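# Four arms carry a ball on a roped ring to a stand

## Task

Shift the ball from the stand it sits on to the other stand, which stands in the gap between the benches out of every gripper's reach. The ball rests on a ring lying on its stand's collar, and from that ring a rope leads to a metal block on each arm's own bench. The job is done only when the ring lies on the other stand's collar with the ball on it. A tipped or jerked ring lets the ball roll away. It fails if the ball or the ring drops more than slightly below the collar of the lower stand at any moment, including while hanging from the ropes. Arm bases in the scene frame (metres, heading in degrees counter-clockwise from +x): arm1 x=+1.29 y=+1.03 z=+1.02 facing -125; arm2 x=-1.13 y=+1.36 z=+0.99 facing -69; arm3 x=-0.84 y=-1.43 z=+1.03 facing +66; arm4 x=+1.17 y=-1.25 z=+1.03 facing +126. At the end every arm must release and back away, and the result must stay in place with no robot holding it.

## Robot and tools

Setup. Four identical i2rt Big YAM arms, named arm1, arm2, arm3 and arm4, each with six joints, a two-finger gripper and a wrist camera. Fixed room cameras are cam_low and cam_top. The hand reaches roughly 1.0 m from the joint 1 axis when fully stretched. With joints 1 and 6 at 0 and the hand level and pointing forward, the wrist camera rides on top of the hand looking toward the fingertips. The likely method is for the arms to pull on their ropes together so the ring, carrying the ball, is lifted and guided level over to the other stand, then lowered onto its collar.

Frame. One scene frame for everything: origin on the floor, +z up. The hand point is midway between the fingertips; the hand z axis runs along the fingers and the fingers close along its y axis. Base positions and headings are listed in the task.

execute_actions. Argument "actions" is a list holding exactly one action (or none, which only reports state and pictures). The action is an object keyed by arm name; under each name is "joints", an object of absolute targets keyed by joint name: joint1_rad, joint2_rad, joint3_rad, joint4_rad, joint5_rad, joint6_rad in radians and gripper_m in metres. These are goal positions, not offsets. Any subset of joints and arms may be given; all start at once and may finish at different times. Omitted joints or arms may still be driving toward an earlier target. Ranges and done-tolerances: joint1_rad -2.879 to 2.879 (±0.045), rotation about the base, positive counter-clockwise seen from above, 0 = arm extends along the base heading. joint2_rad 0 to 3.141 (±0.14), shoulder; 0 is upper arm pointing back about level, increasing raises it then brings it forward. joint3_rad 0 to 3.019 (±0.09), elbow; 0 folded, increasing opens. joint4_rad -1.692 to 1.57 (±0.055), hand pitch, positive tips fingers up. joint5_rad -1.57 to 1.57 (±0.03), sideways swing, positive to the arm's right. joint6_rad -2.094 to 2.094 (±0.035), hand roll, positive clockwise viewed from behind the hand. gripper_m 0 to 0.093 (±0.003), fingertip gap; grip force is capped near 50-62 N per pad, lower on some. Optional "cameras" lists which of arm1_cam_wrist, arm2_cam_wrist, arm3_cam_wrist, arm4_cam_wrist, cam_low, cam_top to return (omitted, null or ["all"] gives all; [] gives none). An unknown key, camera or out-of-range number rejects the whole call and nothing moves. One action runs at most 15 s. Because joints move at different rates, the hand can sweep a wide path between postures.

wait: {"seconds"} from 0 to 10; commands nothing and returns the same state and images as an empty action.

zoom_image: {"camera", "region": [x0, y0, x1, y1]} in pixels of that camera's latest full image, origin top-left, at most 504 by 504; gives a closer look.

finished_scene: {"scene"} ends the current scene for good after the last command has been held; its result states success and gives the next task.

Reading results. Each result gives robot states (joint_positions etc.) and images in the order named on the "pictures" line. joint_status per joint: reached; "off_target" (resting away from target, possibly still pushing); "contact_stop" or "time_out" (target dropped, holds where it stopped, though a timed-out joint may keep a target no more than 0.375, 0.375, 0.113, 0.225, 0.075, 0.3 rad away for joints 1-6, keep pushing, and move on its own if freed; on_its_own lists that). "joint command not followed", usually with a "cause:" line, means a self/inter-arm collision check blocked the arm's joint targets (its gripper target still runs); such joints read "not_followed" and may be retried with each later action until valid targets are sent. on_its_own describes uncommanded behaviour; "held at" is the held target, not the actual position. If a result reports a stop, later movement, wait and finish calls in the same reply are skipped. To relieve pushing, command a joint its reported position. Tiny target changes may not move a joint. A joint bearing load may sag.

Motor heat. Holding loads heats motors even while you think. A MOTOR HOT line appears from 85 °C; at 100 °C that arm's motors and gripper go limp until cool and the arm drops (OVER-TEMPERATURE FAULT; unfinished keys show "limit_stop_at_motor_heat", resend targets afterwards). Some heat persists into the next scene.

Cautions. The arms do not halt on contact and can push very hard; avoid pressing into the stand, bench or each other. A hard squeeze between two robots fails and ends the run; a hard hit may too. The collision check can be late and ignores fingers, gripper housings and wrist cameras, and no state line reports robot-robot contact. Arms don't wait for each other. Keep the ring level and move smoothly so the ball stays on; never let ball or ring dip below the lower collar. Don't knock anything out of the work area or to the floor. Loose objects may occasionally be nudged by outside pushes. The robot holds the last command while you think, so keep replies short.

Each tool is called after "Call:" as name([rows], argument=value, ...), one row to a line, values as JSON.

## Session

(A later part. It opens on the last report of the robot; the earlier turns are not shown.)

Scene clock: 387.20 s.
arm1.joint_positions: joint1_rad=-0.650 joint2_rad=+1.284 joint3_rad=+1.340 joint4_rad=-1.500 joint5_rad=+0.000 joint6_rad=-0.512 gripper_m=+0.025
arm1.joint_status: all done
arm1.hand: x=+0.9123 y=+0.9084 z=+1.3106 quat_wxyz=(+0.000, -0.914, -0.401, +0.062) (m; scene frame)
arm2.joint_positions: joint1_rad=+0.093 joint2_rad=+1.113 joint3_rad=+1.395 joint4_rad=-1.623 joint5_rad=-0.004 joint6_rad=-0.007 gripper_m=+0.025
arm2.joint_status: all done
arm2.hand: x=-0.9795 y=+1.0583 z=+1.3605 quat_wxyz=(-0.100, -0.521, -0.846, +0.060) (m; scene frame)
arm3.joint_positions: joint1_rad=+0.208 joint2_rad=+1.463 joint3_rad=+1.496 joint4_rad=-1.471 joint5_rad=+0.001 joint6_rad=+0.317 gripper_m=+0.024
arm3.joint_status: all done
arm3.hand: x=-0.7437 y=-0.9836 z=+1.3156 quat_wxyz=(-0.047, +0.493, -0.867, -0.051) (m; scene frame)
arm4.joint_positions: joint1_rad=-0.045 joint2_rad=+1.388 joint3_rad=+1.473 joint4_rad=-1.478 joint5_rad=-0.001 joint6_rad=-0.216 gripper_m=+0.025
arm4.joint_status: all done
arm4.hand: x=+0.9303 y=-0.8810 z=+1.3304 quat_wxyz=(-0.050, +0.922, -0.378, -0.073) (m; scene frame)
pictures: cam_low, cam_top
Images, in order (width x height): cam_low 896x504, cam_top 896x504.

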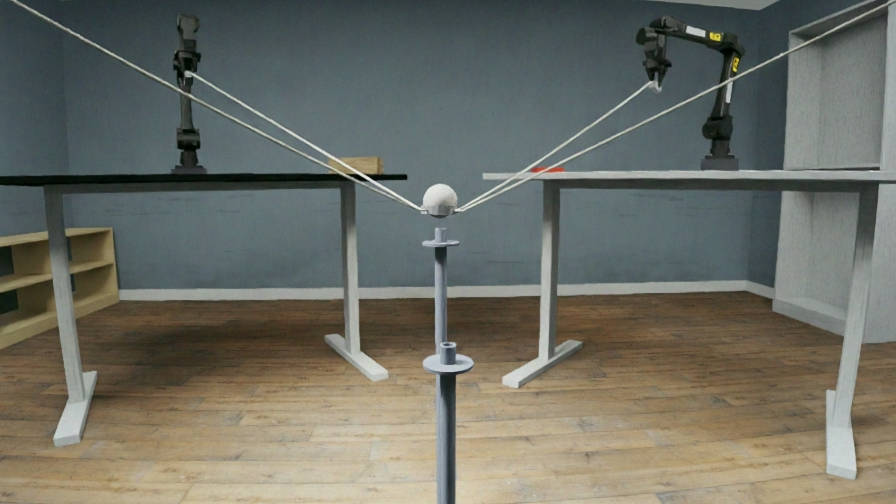

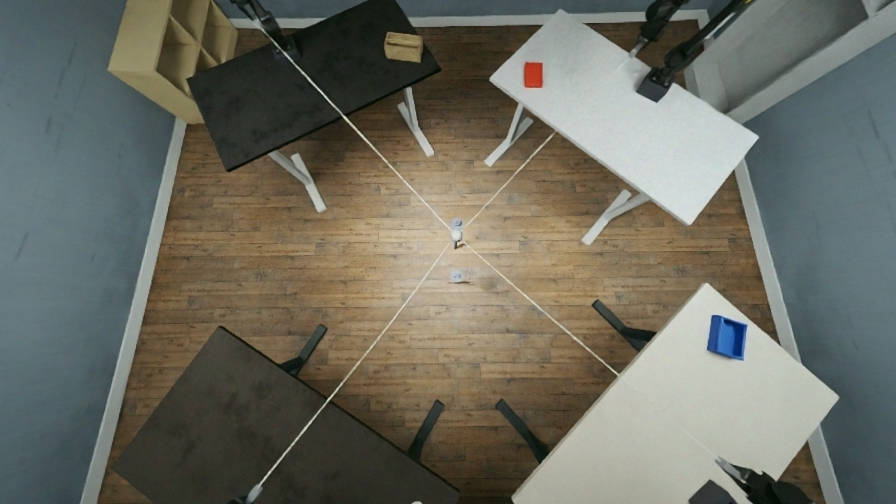

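Call:
execute_actions([
  {"arm1":{"joints":{"joint1_rad":-0.744,"joint2_rad":1.22,"joint3_rad":1.308,"joint6_rad":-0.62}},"arm2":{"joints":{"joint2_rad":1.003,"joint3_rad":1.342}},"arm3":{"joints":{"joint1_rad":0.255,"joint2_rad":1.585,"joint3_rad":1.675,"joint6_rad":0.37}},"arm4":{"joints":{"joint2_rad":1.457,"joint3_rad":1.617}}},
], cameras=["cam_low","cam_top"])

Call:
zoom_image(camera="cam_low", region=[370, 170, 530, 290])

Call:
zoom_image(camera="cam_top", region=[410, 200, 510, 300])

Scene clock: 396.30 s.
arm1.joint_positions: joint1_rad=-0.749 joint2_rad=+1.234 joint3_rad=+1.300 joint4_rad=-1.500 joint5_rad=-0.002 joint6_rad=-0.612 gripper_m=+0.025
arm1.joint_status: all done
arm1.hand: x=+0.9186 y=+0.9492 z=+1.3116 quat_wxyz=(+0.006, -0.913, -0.402, +0.066) (m; scene frame)
arm2.joint_positions: joint1_rad=+0.093 joint2_rad=+1.018 joint3_rad=+1.333 joint4_rad=-1.625 joint5_rad=-0.004 joint6_rad=-0.007 gripper_m=+0.025
arm2.joint_status: all done
arm2.hand: x=-0.9933 y=+1.0861 z=+1.3626 quat_wxyz=(-0.113, -0.520, -0.844, +0.068) (m; scene frame)
arm3.joint_positions: joint1_rad=+0.252 joint2_rad=+1.580 joint3_rad=+1.626 joint4_rad=-1.470 joint5_rad=+0.002 joint6_rad=+0.362 gripper_m=+0.024
arm3.joint_status: all done
arm3.hand: x=-0.7555 y=-0.9325 z=+1.3156 quat_wxyz=(-0.049, +0.493, -0.867, -0.058) (m; scene frame)
arm4.joint_positions: joint1_rad=-0.045 joint2_rad=+1.463 joint3_rad=+1.553 joint4_rad=-1.479 joint5_rad=-0.001 joint6_rad=-0.216 gripper_m=+0.025
arm4.joint_status: all done
arm4.hand: x=+0.9140 y=-0.8559 z=+1.3313 quat_wxyz=(-0.051, +0.922, -0.378, -0.074) (m; scene frame)
pictures: cam_low, cam_top
Images, in order (width x height): cam_low 896x504, cam_top 896x504.

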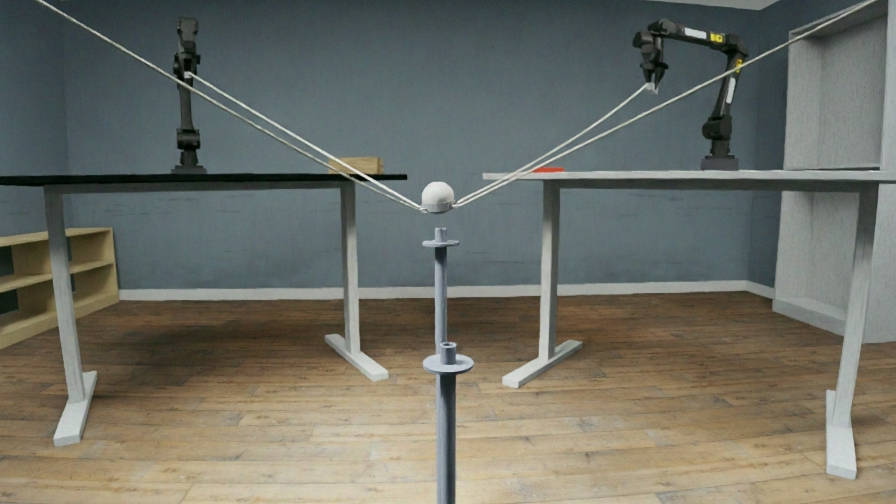

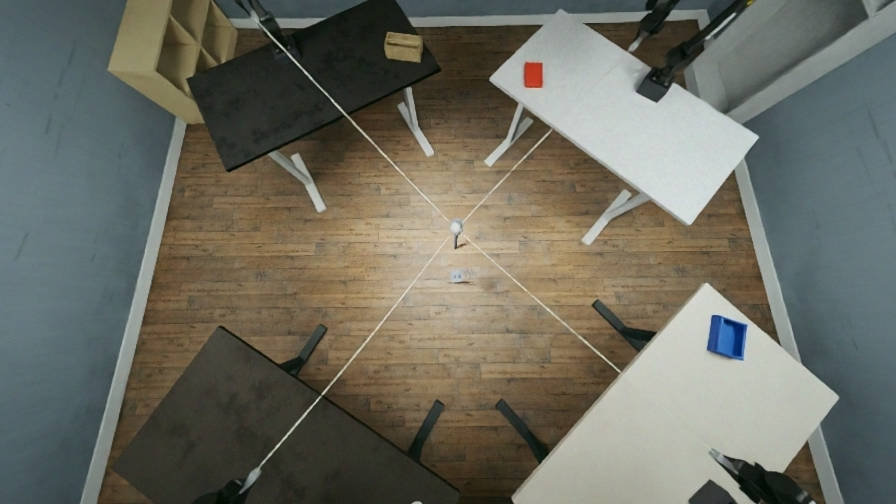

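Region (370, 170, 530, 290) of cam_low's 896x504 image, scaled by 3.150, with more detail than that image has; it fills the top 378 rows of this view, and the rest is white.

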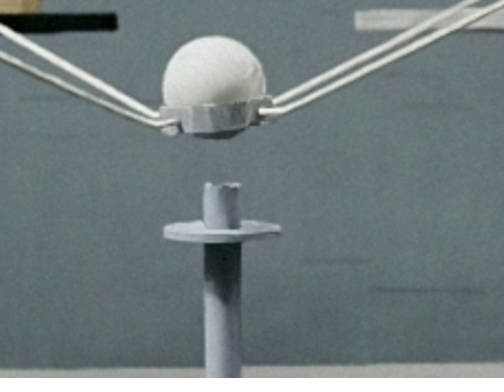

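Region (410, 200, 510, 300) of cam_top's 896x504 image, scaled by 5.040, with more detail than that image has.

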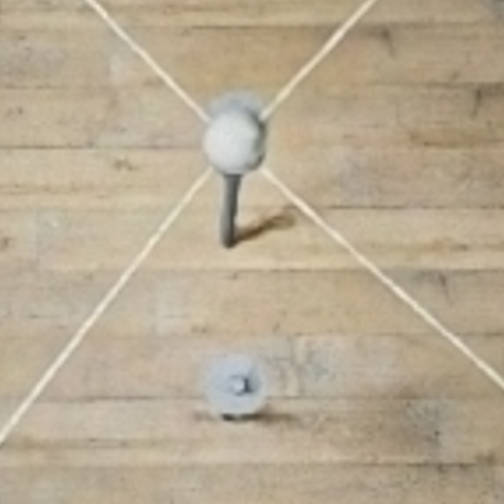

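Call:
execute_actions([
  {"arm1":{"joints":{"joint1_rad":-0.844,"joint2_rad":1.188,"joint3_rad":1.253,"joint6_rad":-0.72}},"arm2":{"joints":{"joint2_rad":0.937,"joint3_rad":1.297}},"arm3":{"joints":{"joint2_rad":1.70,"joint3_rad":1.79}},"arm4":{"joints":{"joint2_rad":1.545,"joint3_rad":1.663}}},
], cameras=["cam_low","cam_top"])

Call:
zoom_image(camera="cam_low", region=[390, 170, 490, 260])

Call:
zoom_image(camera="cam_top", region=[410, 200, 510, 300])

Scene clock: 418.40 s.
arm1.joint_positions: joint1_rad=-0.846 joint2_rad=+1.207 joint3_rad=+1.245 joint4_rad=-1.500 joint5_rad=-0.002 joint6_rad=-0.712 gripper_m=+0.025
arm1.joint_status: all done
arm1.hand: x=+0.9290 y=+0.9870 z=+1.2983 quat_wxyz=(+0.009, -0.913, -0.404, +0.051) (m; scene frame)
arm2.joint_positions: joint1_rad=+0.093 joint2_rad=+0.956 joint3_rad=+1.289 joint4_rad=-1.625 joint5_rad=-0.004 joint6_rad=-0.007 gripper_m=+0.025
arm2.joint_status: all done
arm2.hand: x=-1.0021 y=+1.1038 z=+1.3609 quat_wxyz=(-0.121, -0.519, -0.843, +0.073) (m; scene frame)
arm3.joint_positions: joint1_rad=+0.252 joint2_rad=+1.695 joint3_rad=+1.744 joint4_rad=-1.471 joint5_rad=+0.002 joint6_rad=+0.363 gripper_m=+0.024
arm3.joint_status: all done
arm3.hand: x=-0.7479 y=-0.8895 z=+1.3061 quat_wxyz=(-0.050, +0.492, -0.867, -0.059) (m; scene frame)
arm4.joint_positions: joint1_rad=-0.045 joint2_rad=+1.557 joint3_rad=+1.605 joint4_rad=-1.479 joint5_rad=-0.001 joint6_rad=-0.216 gripper_m=+0.025
arm4.joint_status: all done
arm4.hand: x=+0.8994 y=-0.8336 z=+1.3096 quat_wxyz=(-0.039, +0.923, -0.378, -0.057) (m; scene frame)
pictures: cam_low, cam_top
Images, in order (width x height): cam_low 896x504, cam_top 896x504.

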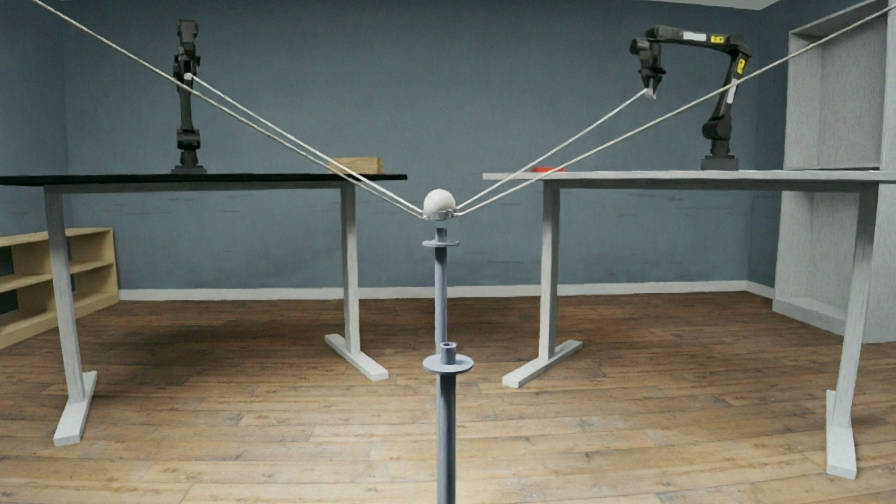

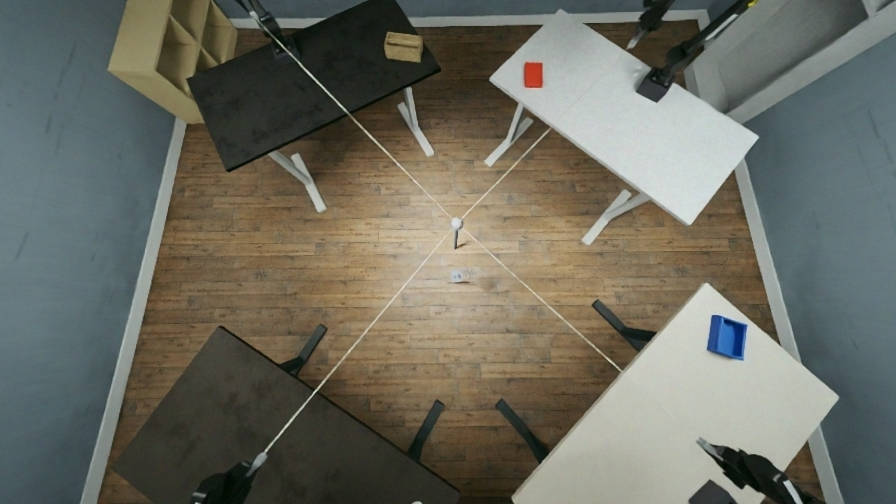

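Region (390, 170, 490, 260) of cam_low's 896x504 image, scaled by 5.040, with more detail than that image has; it fills the top 454 rows of this view, and the rest is white.

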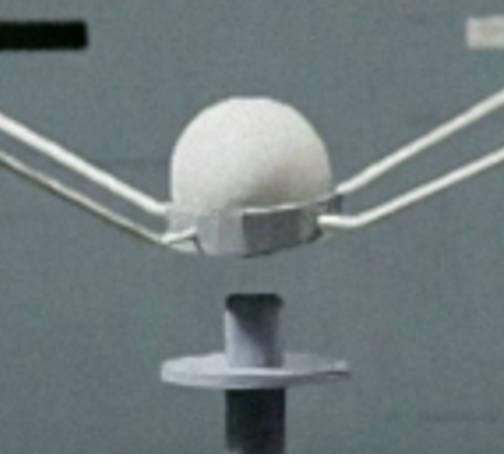

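Region (410, 200, 510, 300) of cam_top's 896x504 image, scaled by 5.040, with more detail than that image has.

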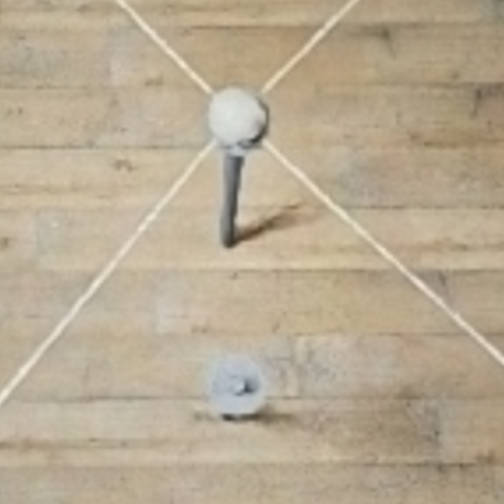

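Possibly still swinging; re-look.

Call:
execute_actions(actions=[], cameras=["cam_low","cam_top"])

Call:
zoom_image(camera="cam_low", region=[390, 170, 490, 260])

Call:
zoom_image(camera="cam_top", region=[432, 205, 482, 255])

Scene clock: 422.10 s.
arm1.joint_positions: joint1_rad=-0.846 joint2_rad=+1.207 joint3_rad=+1.245 joint4_rad=-1.500 joint5_rad=-0.002 joint6_rad=-0.713 gripper_m=+0.025
arm1.joint_status: all done
arm1.hand: x=+0.9290 y=+0.9870 z=+1.2983 quat_wxyz=(+0.009, -0.913, -0.404, +0.051) (m; scene frame)
arm2.joint_positions: joint1_rad=+0.093 joint2_rad=+0.956 joint3_rad=+1.289 joint4_rad=-1.625 joint5_rad=-0.004 joint6_rad=-0.007 gripper_m=+0.025
arm2.joint_status: all done
arm2.hand: x=-1.0021 y=+1.1038 z=+1.3609 quat_wxyz=(-0.121, -0.519, -0.843, +0.073) (m; scene frame)
arm3.joint_positions: joint1_rad=+0.252 joint2_rad=+1.695 joint3_rad=+1.744 joint4_rad=-1.471 joint5_rad=+0.002 joint6_rad=+0.363 gripper_m=+0.024
arm3.joint_status: all done
arm3.hand: x=-0.7479 y=-0.8895 z=+1.3061 quat_wxyz=(-0.050, +0.492, -0.867, -0.059) (m; scene frame)
arm4.joint_positions: joint1_rad=-0.045 joint2_rad=+1.557 joint3_rad=+1.605 joint4_rad=-1.479 joint5_rad=-0.001 joint6_rad=-0.216 gripper_m=+0.025
arm4.joint_status: all done
arm4.hand: x=+0.8994 y=-0.8336 z=+1.3096 quat_wxyz=(-0.039, +0.923, -0.378, -0.057) (m; scene frame)
pictures: cam_low, cam_top
Images, in order (width x height): cam_low 896x504, cam_top 896x504.

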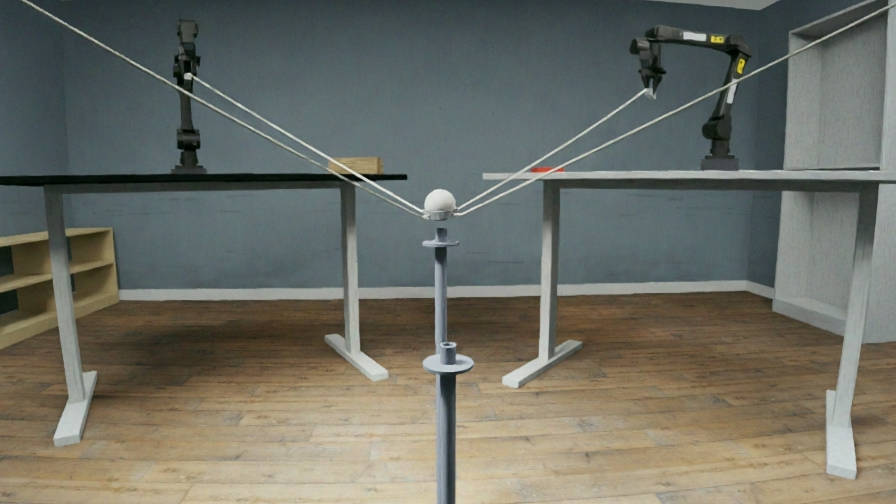

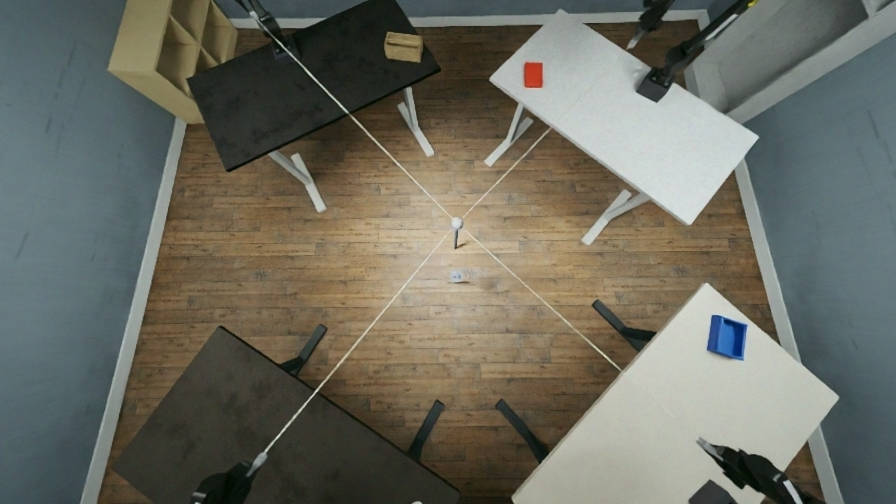

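Region (390, 170, 490, 260) of cam_low's 896x504 image, scaled by 5.040, with more detail than that image has; it fills the top 454 rows of this view, and the rest is white.

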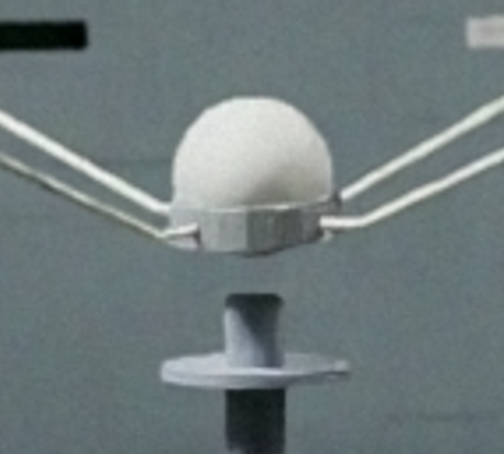

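Region (432, 205, 482, 255) of cam_top's 896x504 image, scaled by 10.080, with more detail than that image has.

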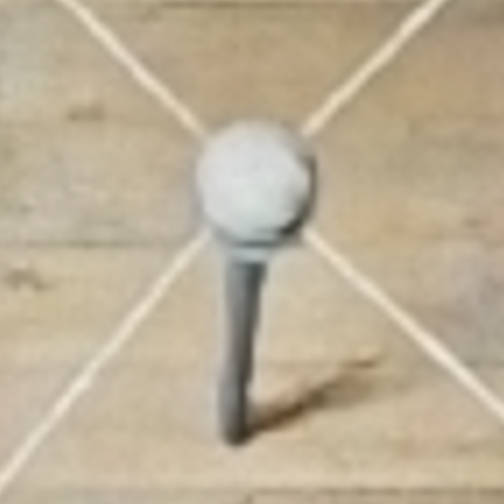

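Call:
execute_actions([
  {"arm1":{"joints":{"joint1_rad":-0.87}},"arm3":{"joints":{"joint2_rad":1.733}},"arm4":{"joints":{"joint2_rad":1.586}}},
], cameras=["cam_low","cam_top"])

Call:
zoom_image(camera="cam_low", region=[390, 170, 490, 260])

Call:
zoom_image(camera="cam_top", region=[432, 205, 482, 255])

Scene clock: 436.73 s.
arm1.joint_positions: joint1_rad=-0.858 joint2_rad=+1.207 joint3_rad=+1.245 joint4_rad=-1.500 joint5_rad=-0.002 joint6_rad=-0.713 gripper_m=+0.025
arm1.joint_status: all done
arm1.hand: x=+0.9286 y=+0.9912 z=+1.2983 quat_wxyz=(+0.009, -0.916, -0.399, +0.051) (m; scene frame)
arm2.joint_positions: joint1_rad=+0.093 joint2_rad=+0.956 joint3_rad=+1.289 joint4_rad=-1.625 joint5_rad=-0.004 joint6_rad=-0.007 gripper_m=+0.025
arm2.joint_status: not commanded
arm2.hand: x=-1.0021 y=+1.1038 z=+1.3609 quat_wxyz=(-0.121, -0.519, -0.843, +0.073) (m; scene frame)
arm3.joint_positions: joint1_rad=+0.252 joint2_rad=+1.721 joint3_rad=+1.744 joint4_rad=-1.471 joint5_rad=+0.002 joint6_rad=+0.363 gripper_m=+0.024
arm3.joint_status: all done
arm3.hand: x=-0.7473 y=-0.8860 z=+1.2927 quat_wxyz=(-0.042, +0.493, -0.868, -0.049) (m; scene frame)
arm4.joint_positions: joint1_rad=-0.045 joint2_rad=+1.583 joint3_rad=+1.605 joint4_rad=-1.479 joint5_rad=-0.001 joint6_rad=-0.216 gripper_m=+0.025
arm4.joint_status: all done
arm4.hand: x=+0.8974 y=-0.8304 z=+1.2973 quat_wxyz=(-0.032, +0.924, -0.379, -0.047) (m; scene frame)
pictures: cam_low, cam_top
Images, in order (width x height): cam_low 896x504, cam_top 896x504.

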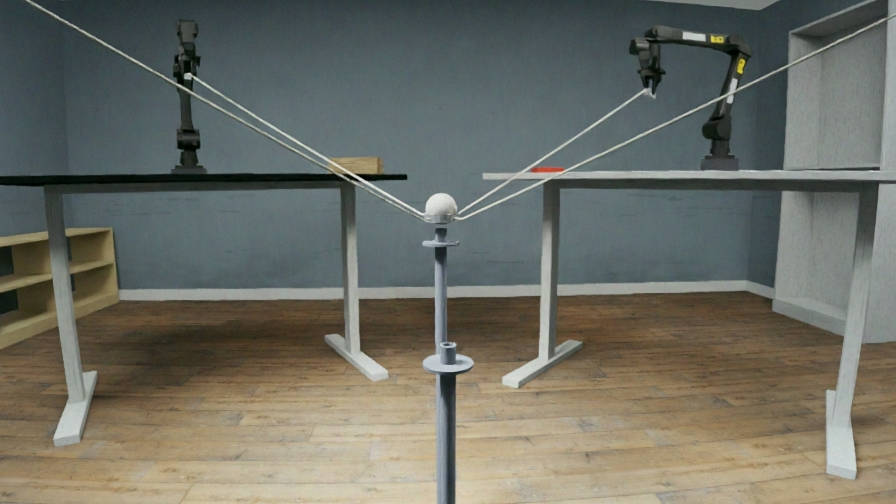

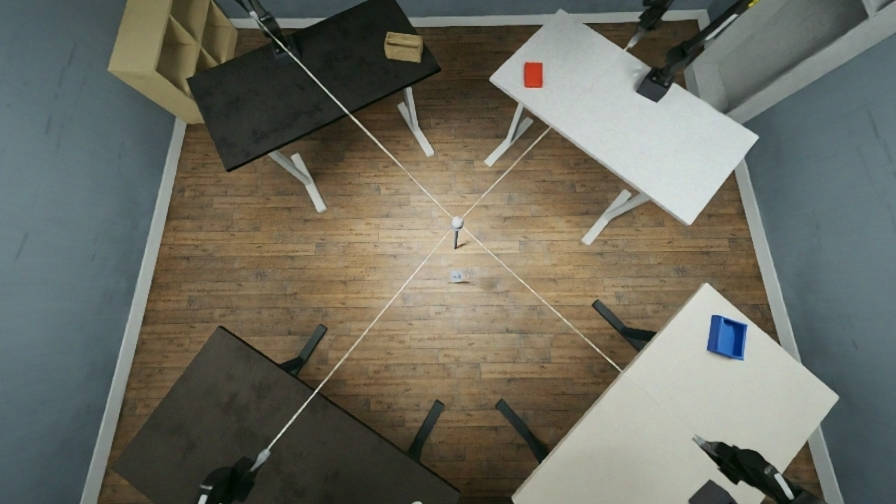

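Region (390, 170, 490, 260) of cam_low's 896x504 image, scaled by 5.040, with more detail than that image has; it fills the top 454 rows of this view, and the rest is white.

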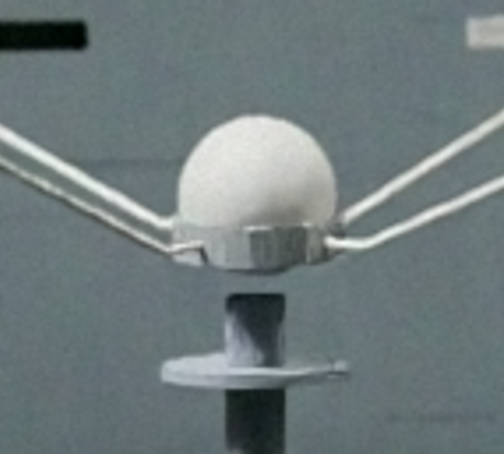

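Region (432, 205, 482, 255) of cam_top's 896x504 image, scaled by 10.080, with more detail than that image has.

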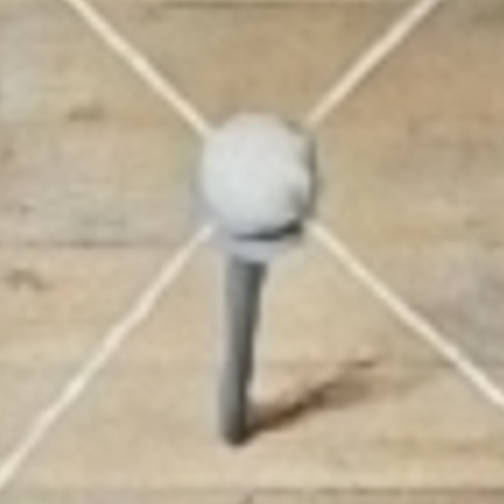

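Call:
execute_actions([
  {"arm1":{"joints":{"joint2_rad":1.232}},"arm2":{"joints":{"joint2_rad":0.972}},"arm3":{"joints":{"joint2_rad":1.766}},"arm4":{"joints":{"joint2_rad":1.621}}},
], cameras=["cam_low","cam_top"])

Call:
zoom_image(camera="cam_low", region=[390, 170, 490, 260])

Call:
zoom_image(camera="cam_top", region=[432, 205, 482, 255])

Scene clock: 442.67 s.
arm1.joint_positions: joint1_rad=-0.859 joint2_rad=+1.232 joint3_rad=+1.245 joint4_rad=-1.500 joint5_rad=-0.002 joint6_rad=-0.713 gripper_m=+0.025
arm1.joint_status: all done
arm1.hand: x=+0.9250 y=+0.9910 z=+1.2897 quat_wxyz=(+0.005, -0.916, -0.398, +0.039) (m; scene frame)
arm2.joint_positions: joint1_rad=+0.093 joint2_rad=+0.974 joint3_rad=+1.289 joint4_rad=-1.628 joint5_rad=-0.003 joint6_rad=-0.007 gripper_m=+0.025
arm2.joint_status: all done
arm2.hand: x=-1.0006 y=+1.1005 z=+1.3558 quat_wxyz=(-0.112, -0.520, -0.844, +0.067) (m; scene frame)
arm3.joint_positions: joint1_rad=+0.252 joint2_rad=+1.753 joint3_rad=+1.744 joint4_rad=-1.471 joint5_rad=+0.002 joint6_rad=+0.363 gripper_m=+0.024
arm3.joint_status: all done
arm3.hand: x=-0.7466 y=-0.8821 z=+1.2755 quat_wxyz=(-0.032, +0.493, -0.869, -0.037) (m; scene frame)
arm4.joint_positions: joint1_rad=-0.045 joint2_rad=+1.616 joint3_rad=+1.605 joint4_rad=-1.479 joint5_rad=-0.001 joint6_rad=-0.216 gripper_m=+0.025
arm4.joint_status: all done
arm4.hand: x=+0.8950 y=-0.8268 z=+1.2811 quat_wxyz=(-0.022, +0.925, -0.379, -0.033) (m; scene frame)
pictures: cam_low, cam_top
Images, in order (width x height): cam_low 896x504, cam_top 896x504.

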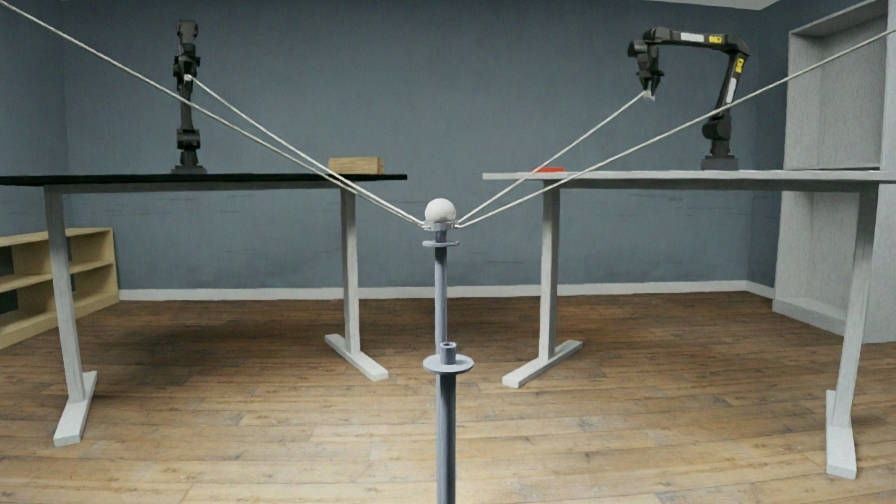

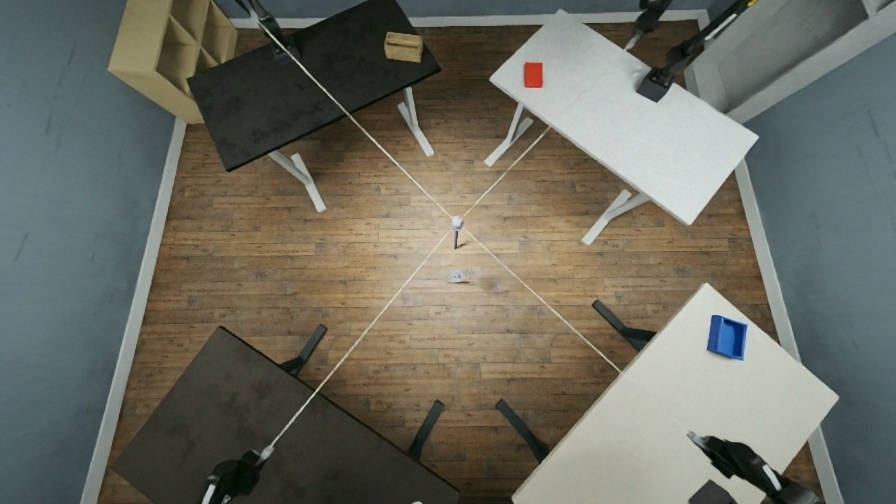

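Region (390, 170, 490, 260) of cam_low's 896x504 image, scaled by 5.040, with more detail than that image has; it fills the top 454 rows of this view, and the rest is white.

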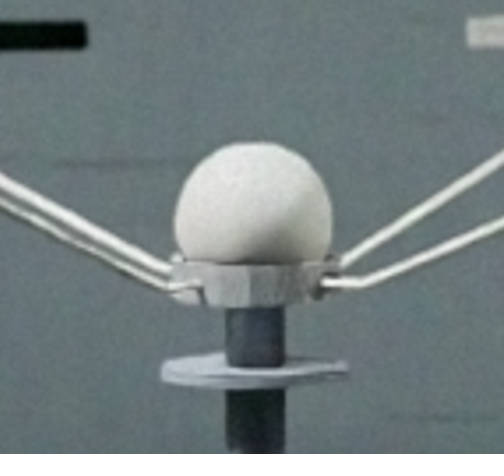

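Region (432, 205, 482, 255) of cam_top's 896x504 image, scaled by 10.080, with more detail than that image has.

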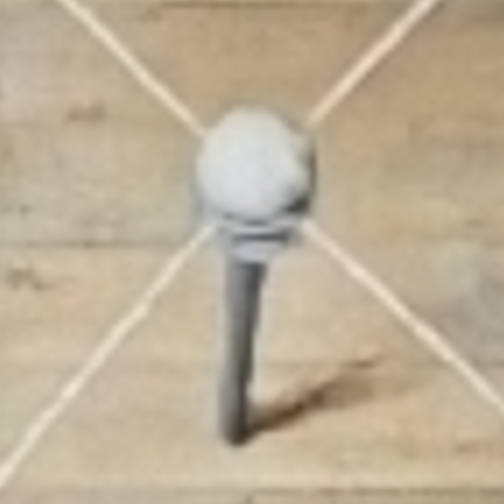

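Call:
execute_actions([
  {"arm1":{"joints":{"joint2_rad":1.28}},"arm2":{"joints":{"joint2_rad":1.008}},"arm3":{"joints":{"joint2_rad":1.81}},"arm4":{"joints":{"joint2_rad":1.663}}},
], cameras=["cam_low"])

Call:
zoom_image(camera="cam_low", region=[390, 170, 490, 260])

Scene clock: 447.17 s.
arm1.joint_positions: joint1_rad=-0.859 joint2_rad=+1.284 joint3_rad=+1.245 joint4_rad=-1.500 joint5_rad=-0.002 joint6_rad=-0.713 gripper_m=+0.025
arm1.joint_status: all done
arm1.hand: x=+0.9184 y=+0.9902 z=+1.2718 quat_wxyz=(-0.003, -0.917, -0.399, +0.014) (m; scene frame)
arm2.joint_positions: joint1_rad=+0.093 joint2_rad=+1.013 joint3_rad=+1.289 joint4_rad=-1.629 joint5_rad=-0.003 joint6_rad=-0.007 gripper_m=+0.025
arm2.joint_status: all done
arm2.hand: x=-0.9968 y=+1.0928 z=+1.3450 quat_wxyz=(-0.095, -0.521, -0.846, +0.057) (m; scene frame)
arm3.joint_positions: joint1_rad=+0.252 joint2_rad=+1.797 joint3_rad=+1.744 joint4_rad=-1.471 joint5_rad=+0.002 joint6_rad=+0.363 gripper_m=+0.024
arm3.joint_status: all done
arm3.hand: x=-0.7458 y=-0.8776 z=+1.2513 quat_wxyz=(-0.018, +0.494, -0.869, -0.020) (m; scene frame)
arm4.joint_positions: joint1_rad=-0.045 joint2_rad=+1.660 joint3_rad=+1.605 joint4_rad=-1.479 joint5_rad=-0.001 joint6_rad=-0.216 gripper_m=+0.025
arm4.joint_status: all done
arm4.hand: x=+0.8923 y=-0.8226 z=+1.2598 quat_wxyz=(-0.010, +0.925, -0.379, -0.015) (m; scene frame)
pictures: cam_low
Images, in order (width x height): cam_low 896x504.

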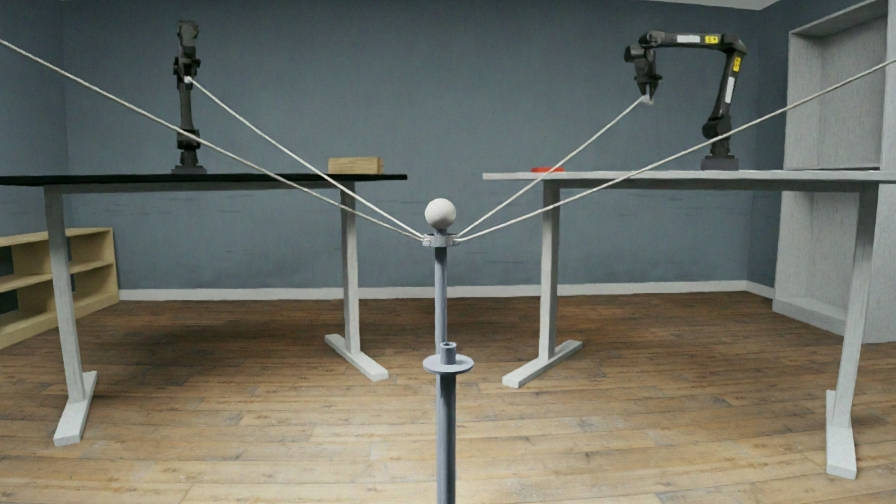

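Region (390, 170, 490, 260) of cam_low's 896x504 image, scaled by 5.040, with more detail than that image has; it fills the top 454 rows of this view, and the rest is white.

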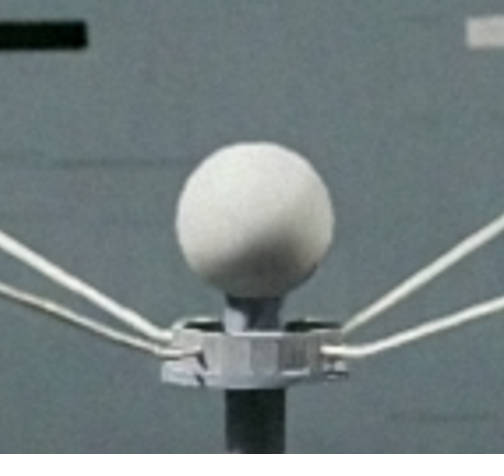

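Call:
execute_actions([
  {"arm1":{"joints":{"joint1_rad":-0.6,"joint2_rad":1.5,"joint4_rad":-1.35,"joint6_rad":-0.45}},"arm2":{"joints":{"joint2_rad":1.35}},"arm3":{"joints":{"joint1_rad":0.1,"joint2_rad":1.9,"joint4_rad":-1.3,"joint6_rad":0.2}},"arm4":{"joints":{"joint2_rad":1.8,"joint4_rad":-1.3}}},
], cameras=[])

Call:
execute_actions([
  {"arm1":{"joints":{"joint1_rad":-0.144,"joint2_rad":2.04,"joint3_rad":1.52,"joint4_rad":-0.97,"joint6_rad":0}},"arm2":{"joints":{"joint2_rad":2.05,"joint3_rad":1.61,"joint4_rad":-1.12}},"arm3":{"joints":{"joint1_rad":-0.114,"joint2_rad":2.02,"joint3_rad":1.41,"joint4_rad":-0.8,"joint6_rad":0}},"arm4":{"joints":{"joint1_rad":-0.132,"joint2_rad":2.06,"joint3_rad":1.5,"joint4_rad":-0.91}}},
], cameras=["cam_low"])

Scene clock: 457.37 s.
arm1.joint_positions: joint1_rad=-0.596 joint2_rad=+1.515 joint3_rad=+1.237 joint4_rad=-1.363 joint5_rad=-0.001 joint6_rad=-0.457 gripper_m=+0.025
arm1.joint_status: all done
arm1.hand: x=+0.8962 y=+0.8777 z=+1.1823 quat_wxyz=(-0.008, -0.915, -0.402, -0.037) (m; scene frame)
arm2.joint_positions: joint1_rad=+0.093 joint2_rad=+1.366 joint3_rad=+1.286 joint4_rad=-1.635 joint5_rad=-0.002 joint6_rad=-0.007 gripper_m=+0.025
arm2.joint_status: all done
arm2.hand: x=-0.9713 y=+1.0411 z=+1.2346 quat_wxyz=(+0.059, -0.523, -0.849, -0.038) (m; scene frame)
arm3.joint_positions: joint1_rad=+0.102 joint2_rad=+1.898 joint3_rad=+1.749 joint4_rad=-1.309 joint5_rad=+0.001 joint6_rad=+0.208 gripper_m=+0.024
arm3.joint_status: all done
arm3.hand: x=-0.6487 y=-0.8538 z=+1.1991 quat_wxyz=(-0.044, +0.495, -0.867, -0.039) (m; scene frame)
arm4.joint_positions: joint1_rad=-0.045 joint2_rad=+1.819 joint3_rad=+1.611 joint4_rad=-1.310 joint5_rad=-0.001 joint6_rad=-0.216 gripper_m=+0.025
arm4.joint_status: all done
arm4.hand: x=+0.8630 y=-0.7776 z=+1.1811 quat_wxyz=(-0.014, +0.925, -0.379, -0.021) (m; scene frame)
pictures: none
No camera images: the call's "cameras" was empty. Leave "cameras" out to get every camera's image.

Scene clock: 459.03 s.
arm1.joint_positions: joint1_rad=-0.151 joint2_rad=+2.057 joint3_rad=+1.496 joint4_rad=-0.986 joint5_rad=-0.001 joint6_rad=-0.007 gripper_m=+0.025
arm1.joint_status: all done
arm1.hand: x=+0.8847 y=+0.5992 z=+1.0072 quat_wxyz=(-0.011, -0.917, -0.400, +0.009) (m; scene frame)
arm2.joint_positions: joint1_rad=+0.093 joint2_rad=+2.072 joint3_rad=+1.585 joint4_rad=-1.132 joint5_rad=-0.002 joint6_rad=-0.007 gripper_m=+0.025
arm2.joint_status: all done
arm2.hand: x=-0.8677 y=+0.8324 z=+1.0000 quat_wxyz=(+0.018, -0.524, -0.851, -0.013) (m; scene frame)
arm3.joint_positions: joint1_rad=-0.108 joint2_rad=+2.038 joint3_rad=+1.391 joint4_rad=-0.809 joint5_rad=+0.001 joint6_rad=+0.008 gripper_m=+0.024
arm3.joint_status: all done
arm3.hand: x=-0.5454 y=-0.9301 z=+0.9964 quat_wxyz=(-0.052, +0.490, -0.869, -0.030) (m; scene frame)
arm4.joint_positions: joint1_rad=-0.136 joint2_rad=+2.099 joint3_rad=+1.479 joint4_rad=-0.920 joint5_rad=+0.000 joint6_rad=-0.216 gripper_m=+0.025
arm4.joint_status: all done
arm4.hand: x=+0.8978 y=-0.7318 z=+0.9801 quat_wxyz=(-0.009, +0.907, -0.421, -0.011) (m; scene frame)
pictures: cam_low
Images, in order (width x height): cam_low 896x504.

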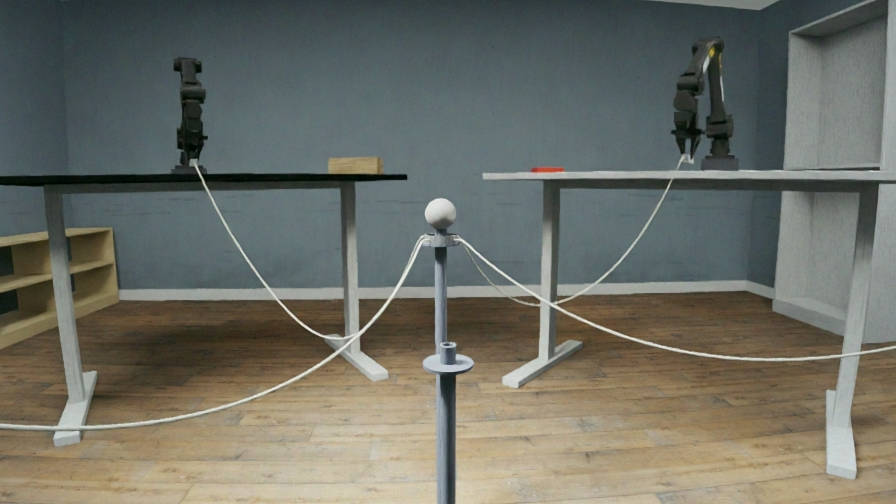

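Targets q2: 2.109, 2.124, 2.083, 2.127.

Call:
execute_actions([
  {"arm1":{"joints":{"joint2_rad":2.112}},"arm2":{"joints":{"joint2_rad":2.125}},"arm3":{"joints":{"joint2_rad":2.095}},"arm4":{"joints":{"joint2_rad":2.132}}},
], cameras=[])

Scene clock: 464.57 s.
arm1.joint_positions: joint1_rad=-0.151 joint2_rad=+2.107 joint3_rad=+1.496 joint4_rad=-0.986 joint5_rad=-0.001 joint6_rad=-0.007 gripper_m=+0.025
arm1.joint_status: all done
arm1.hand: x=+0.8904 y=+0.6047 z=+0.9795 quat_wxyz=(-0.002, -0.917, -0.400, -0.014) (m; scene frame)
arm2.joint_positions: joint1_rad=+0.093 joint2_rad=+2.120 joint3_rad=+1.585 joint4_rad=-1.132 joint5_rad=-0.002 joint6_rad=-0.007 gripper_m=+0.025
arm2.joint_status: all done
arm2.hand: x=-0.8706 y=+0.8382 z=+0.9731 quat_wxyz=(+0.038, -0.524, -0.851, -0.026) (m; scene frame)
arm3.joint_positions: joint1_rad=-0.108 joint2_rad=+2.073 joint3_rad=+1.391 joint4_rad=-0.808 joint5_rad=+0.001 joint6_rad=+0.008 gripper_m=+0.024
arm3.joint_status: all done
arm3.hand: x=-0.5484 y=-0.9351 z=+0.9767 quat_wxyz=(-0.037, +0.491, -0.870, -0.022) (m; scene frame)
arm4.joint_positions: joint1_rad=-0.136 joint2_rad=+2.115 joint3_rad=+1.479 joint4_rad=-0.920 joint5_rad=+0.000 joint6_rad=-0.216 gripper_m=+0.025
arm4.joint_status: all done
arm4.hand: x=+0.8991 y=-0.7343 z=+0.9710 quat_wxyz=(-0.004, +0.907, -0.421, -0.005) (m; scene frame)
pictures: none
No camera images: the call's "cameras" was empty. Leave "cameras" out to get every camera's image.

Call:
execute_actions([
  {"arm1":{"joints":{"gripper_m":0.06}},"arm2":{"joints":{"gripper_m":0.06}},"arm3":{"joints":{"joint2_rad":2.107}},"arm4":{"joints":{"joint2_rad":2.146}}},
], cameras=[])

Call:
execute_actions([
  {"arm3":{"joints":{"gripper_m":0.06}},"arm4":{"joints":{"gripper_m":0.06}}},
], cameras=[])

Call:
execute_actions([
  {"arm1":{"joints":{"joint2_rad":1.6}},"arm2":{"joints":{"joint2_rad":1.6}},"arm3":{"joints":{"joint2_rad":1.6}},"arm4":{"joints":{"joint2_rad":1.6}}},
], cameras=["cam_low","cam_top"])

Call:
zoom_image(camera="cam_low", region=[390, 170, 490, 260])

Scene clock: 472.67 s.
arm1.joint_positions: joint1_rad=-0.151 joint2_rad=+2.107 joint3_rad=+1.496 joint4_rad=-0.986 joint5_rad=-0.001 joint6_rad=-0.007 gripper_m=+0.060
arm1.joint_status: all done
arm1.hand: x=+0.8904 y=+0.6047 z=+0.9795 quat_wxyz=(-0.002, -0.917, -0.399, -0.014) (m; scene frame)
arm2.joint_positions: joint1_rad=+0.093 joint2_rad=+2.120 joint3_rad=+1.585 joint4_rad=-1.132 joint5_rad=-0.002 joint6_rad=-0.007 gripper_m=+0.060
arm2.joint_status: all done
arm2.hand: x=-0.8706 y=+0.8382 z=+0.9731 quat_wxyz=(+0.038, -0.524, -0.850, -0.026) (m; scene frame)
arm3.joint_positions: joint1_rad=-0.108 joint2_rad=+2.076 joint3_rad=+1.391 joint4_rad=-0.808 joint5_rad=+0.001 joint6_rad=+0.008 gripper_m=+0.024
arm3.joint_status: all done
arm3.hand: x=-0.5487 y=-0.9356 z=+0.9750 quat_wxyz=(-0.036, +0.491, -0.870, -0.021) (m; scene frame)
arm4.joint_positions: joint1_rad=-0.136 joint2_rad=+2.126 joint3_rad=+1.479 joint4_rad=-0.919 joint5_rad=+0.000 joint6_rad=-0.216 gripper_m=+0.025
arm4.joint_status: all done
arm4.hand: x=+0.9000 y=-0.7360 z=+0.9645 quat_wxyz=(-0.001, +0.907, -0.421, -0.001) (m; scene frame)
pictures: none
No camera images: the call's "cameras" was empty. Leave "cameras" out to get every camera's image.

Scene clock: 473.27 s.
arm1.joint_positions: joint1_rad=-0.151 joint2_rad=+2.107 joint3_rad=+1.496 joint4_rad=-0.986 joint5_rad=-0.001 joint6_rad=-0.007 gripper_m=+0.060
arm1.joint_status: not commanded
arm1.hand: x=+0.8904 y=+0.6047 z=+0.9795 quat_wxyz=(-0.002, -0.917, -0.399, -0.014) (m; scene frame)
arm2.joint_positions: joint1_rad=+0.093 joint2_rad=+2.120 joint3_rad=+1.585 joint4_rad=-1.132 joint5_rad=-0.002 joint6_rad=-0.007 gripper_m=+0.060
arm2.joint_status: not commanded
arm2.hand: x=-0.8706 y=+0.8382 z=+0.9731 quat_wxyz=(+0.038, -0.524, -0.850, -0.026) (m; scene frame)
arm3.joint_positions: joint1_rad=-0.108 joint2_rad=+2.076 joint3_rad=+1.391 joint4_rad=-0.808 joint5_rad=+0.001 joint6_rad=+0.008 gripper_m=+0.060
arm3.joint_status: all done
arm3.hand: x=-0.5487 y=-0.9356 z=+0.9750 quat_wxyz=(-0.036, +0.491, -0.870, -0.021) (m; scene frame)
arm4.joint_positions: joint1_rad=-0.136 joint2_rad=+2.126 joint3_rad=+1.479 joint4_rad=-0.919 joint5_rad=+0.000 joint6_rad=-0.216 gripper_m=+0.060
arm4.joint_status: all done
arm4.hand: x=+0.9000 y=-0.7360 z=+0.9645 quat_wxyz=(-0.001, +0.907, -0.421, -0.001) (m; scene frame)
pictures: none
No camera images: the call's "cameras" was empty. Leave "cameras" out to get every camera's image.

Scene clock: 474.93 s.
arm1.joint_positions: joint1_rad=-0.151 joint2_rad=+1.592 joint3_rad=+1.511 joint4_rad=-0.986 joint5_rad=-0.001 joint6_rad=-0.007 gripper_m=+0.060
arm1.joint_status: all done
arm1.hand: x=+0.8761 y=+0.5953 z=+1.2847 quat_wxyz=(-0.105, -0.888, -0.385, +0.227) (m; scene frame)
arm2.joint_positions: joint1_rad=+0.093 joint2_rad=+1.597 joint3_rad=+1.596 joint4_rad=-1.131 joint5_rad=-0.002 joint6_rad=-0.007 gripper_m=+0.060
arm2.joint_status: all done
arm2.hand: x=-0.8697 y=+0.8357 z=+1.2784 quat_wxyz=(-0.187, -0.512, -0.831, +0.115) (m; scene frame)
arm3.joint_positions: joint1_rad=-0.108 joint2_rad=+1.579 joint3_rad=+1.402 joint4_rad=-0.803 joint5_rad=+0.001 joint6_rad=+0.008 gripper_m=+0.060
arm3.joint_status: all done
arm3.hand: x=-0.5356 y=-0.9146 z=+1.2698 quat_wxyz=(-0.254, +0.469, -0.833, -0.147) (m; scene frame)
arm4.joint_positions: joint1_rad=-0.136 joint2_rad=+1.587 joint3_rad=+1.479 joint4_rad=-0.915 joint5_rad=+0.000 joint6_rad=-0.216 gripper_m=+0.060
arm4.joint_status: all done
arm4.hand: x=+0.8910 y=-0.7191 z=+1.2812 quat_wxyz=(-0.163, +0.873, -0.406, -0.214) (m; scene frame)
pictures: cam_low, cam_top
Images, in order (width x height): cam_low 896x504, cam_top 896x504.

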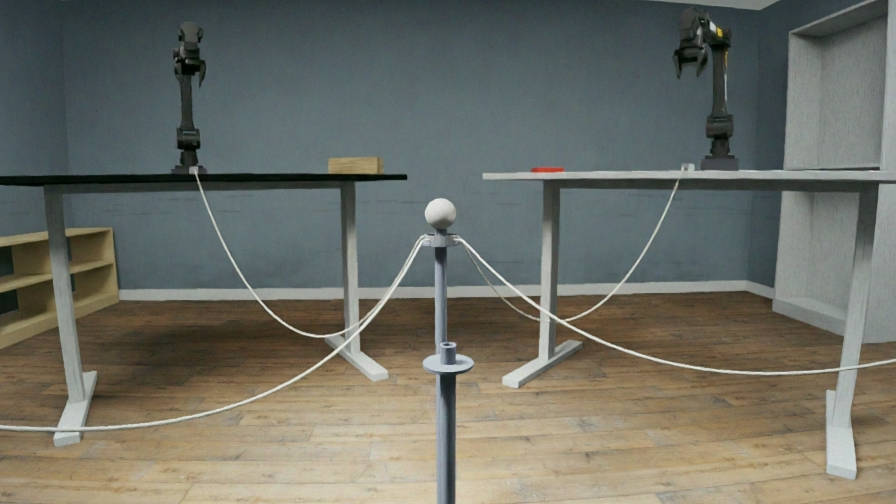

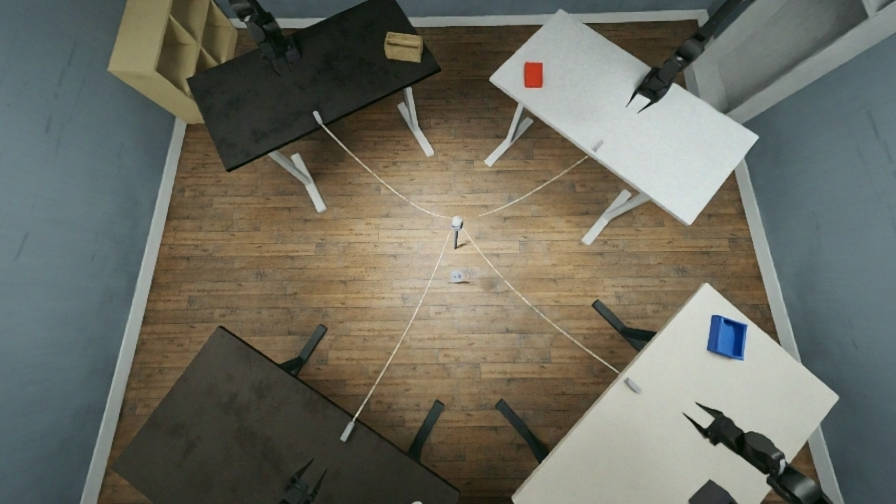

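Region (390, 170, 490, 260) of cam_low's 896x504 image, scaled by 5.040, with more detail than that image has; it fills the top 454 rows of this view, and the rest is white.

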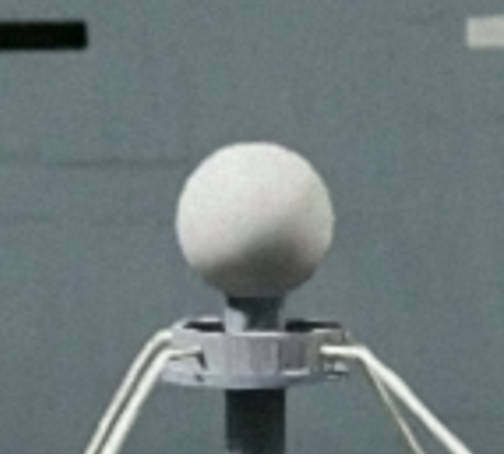

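Call:
finished_scene(scene=1)

The scene is finished: the task was done.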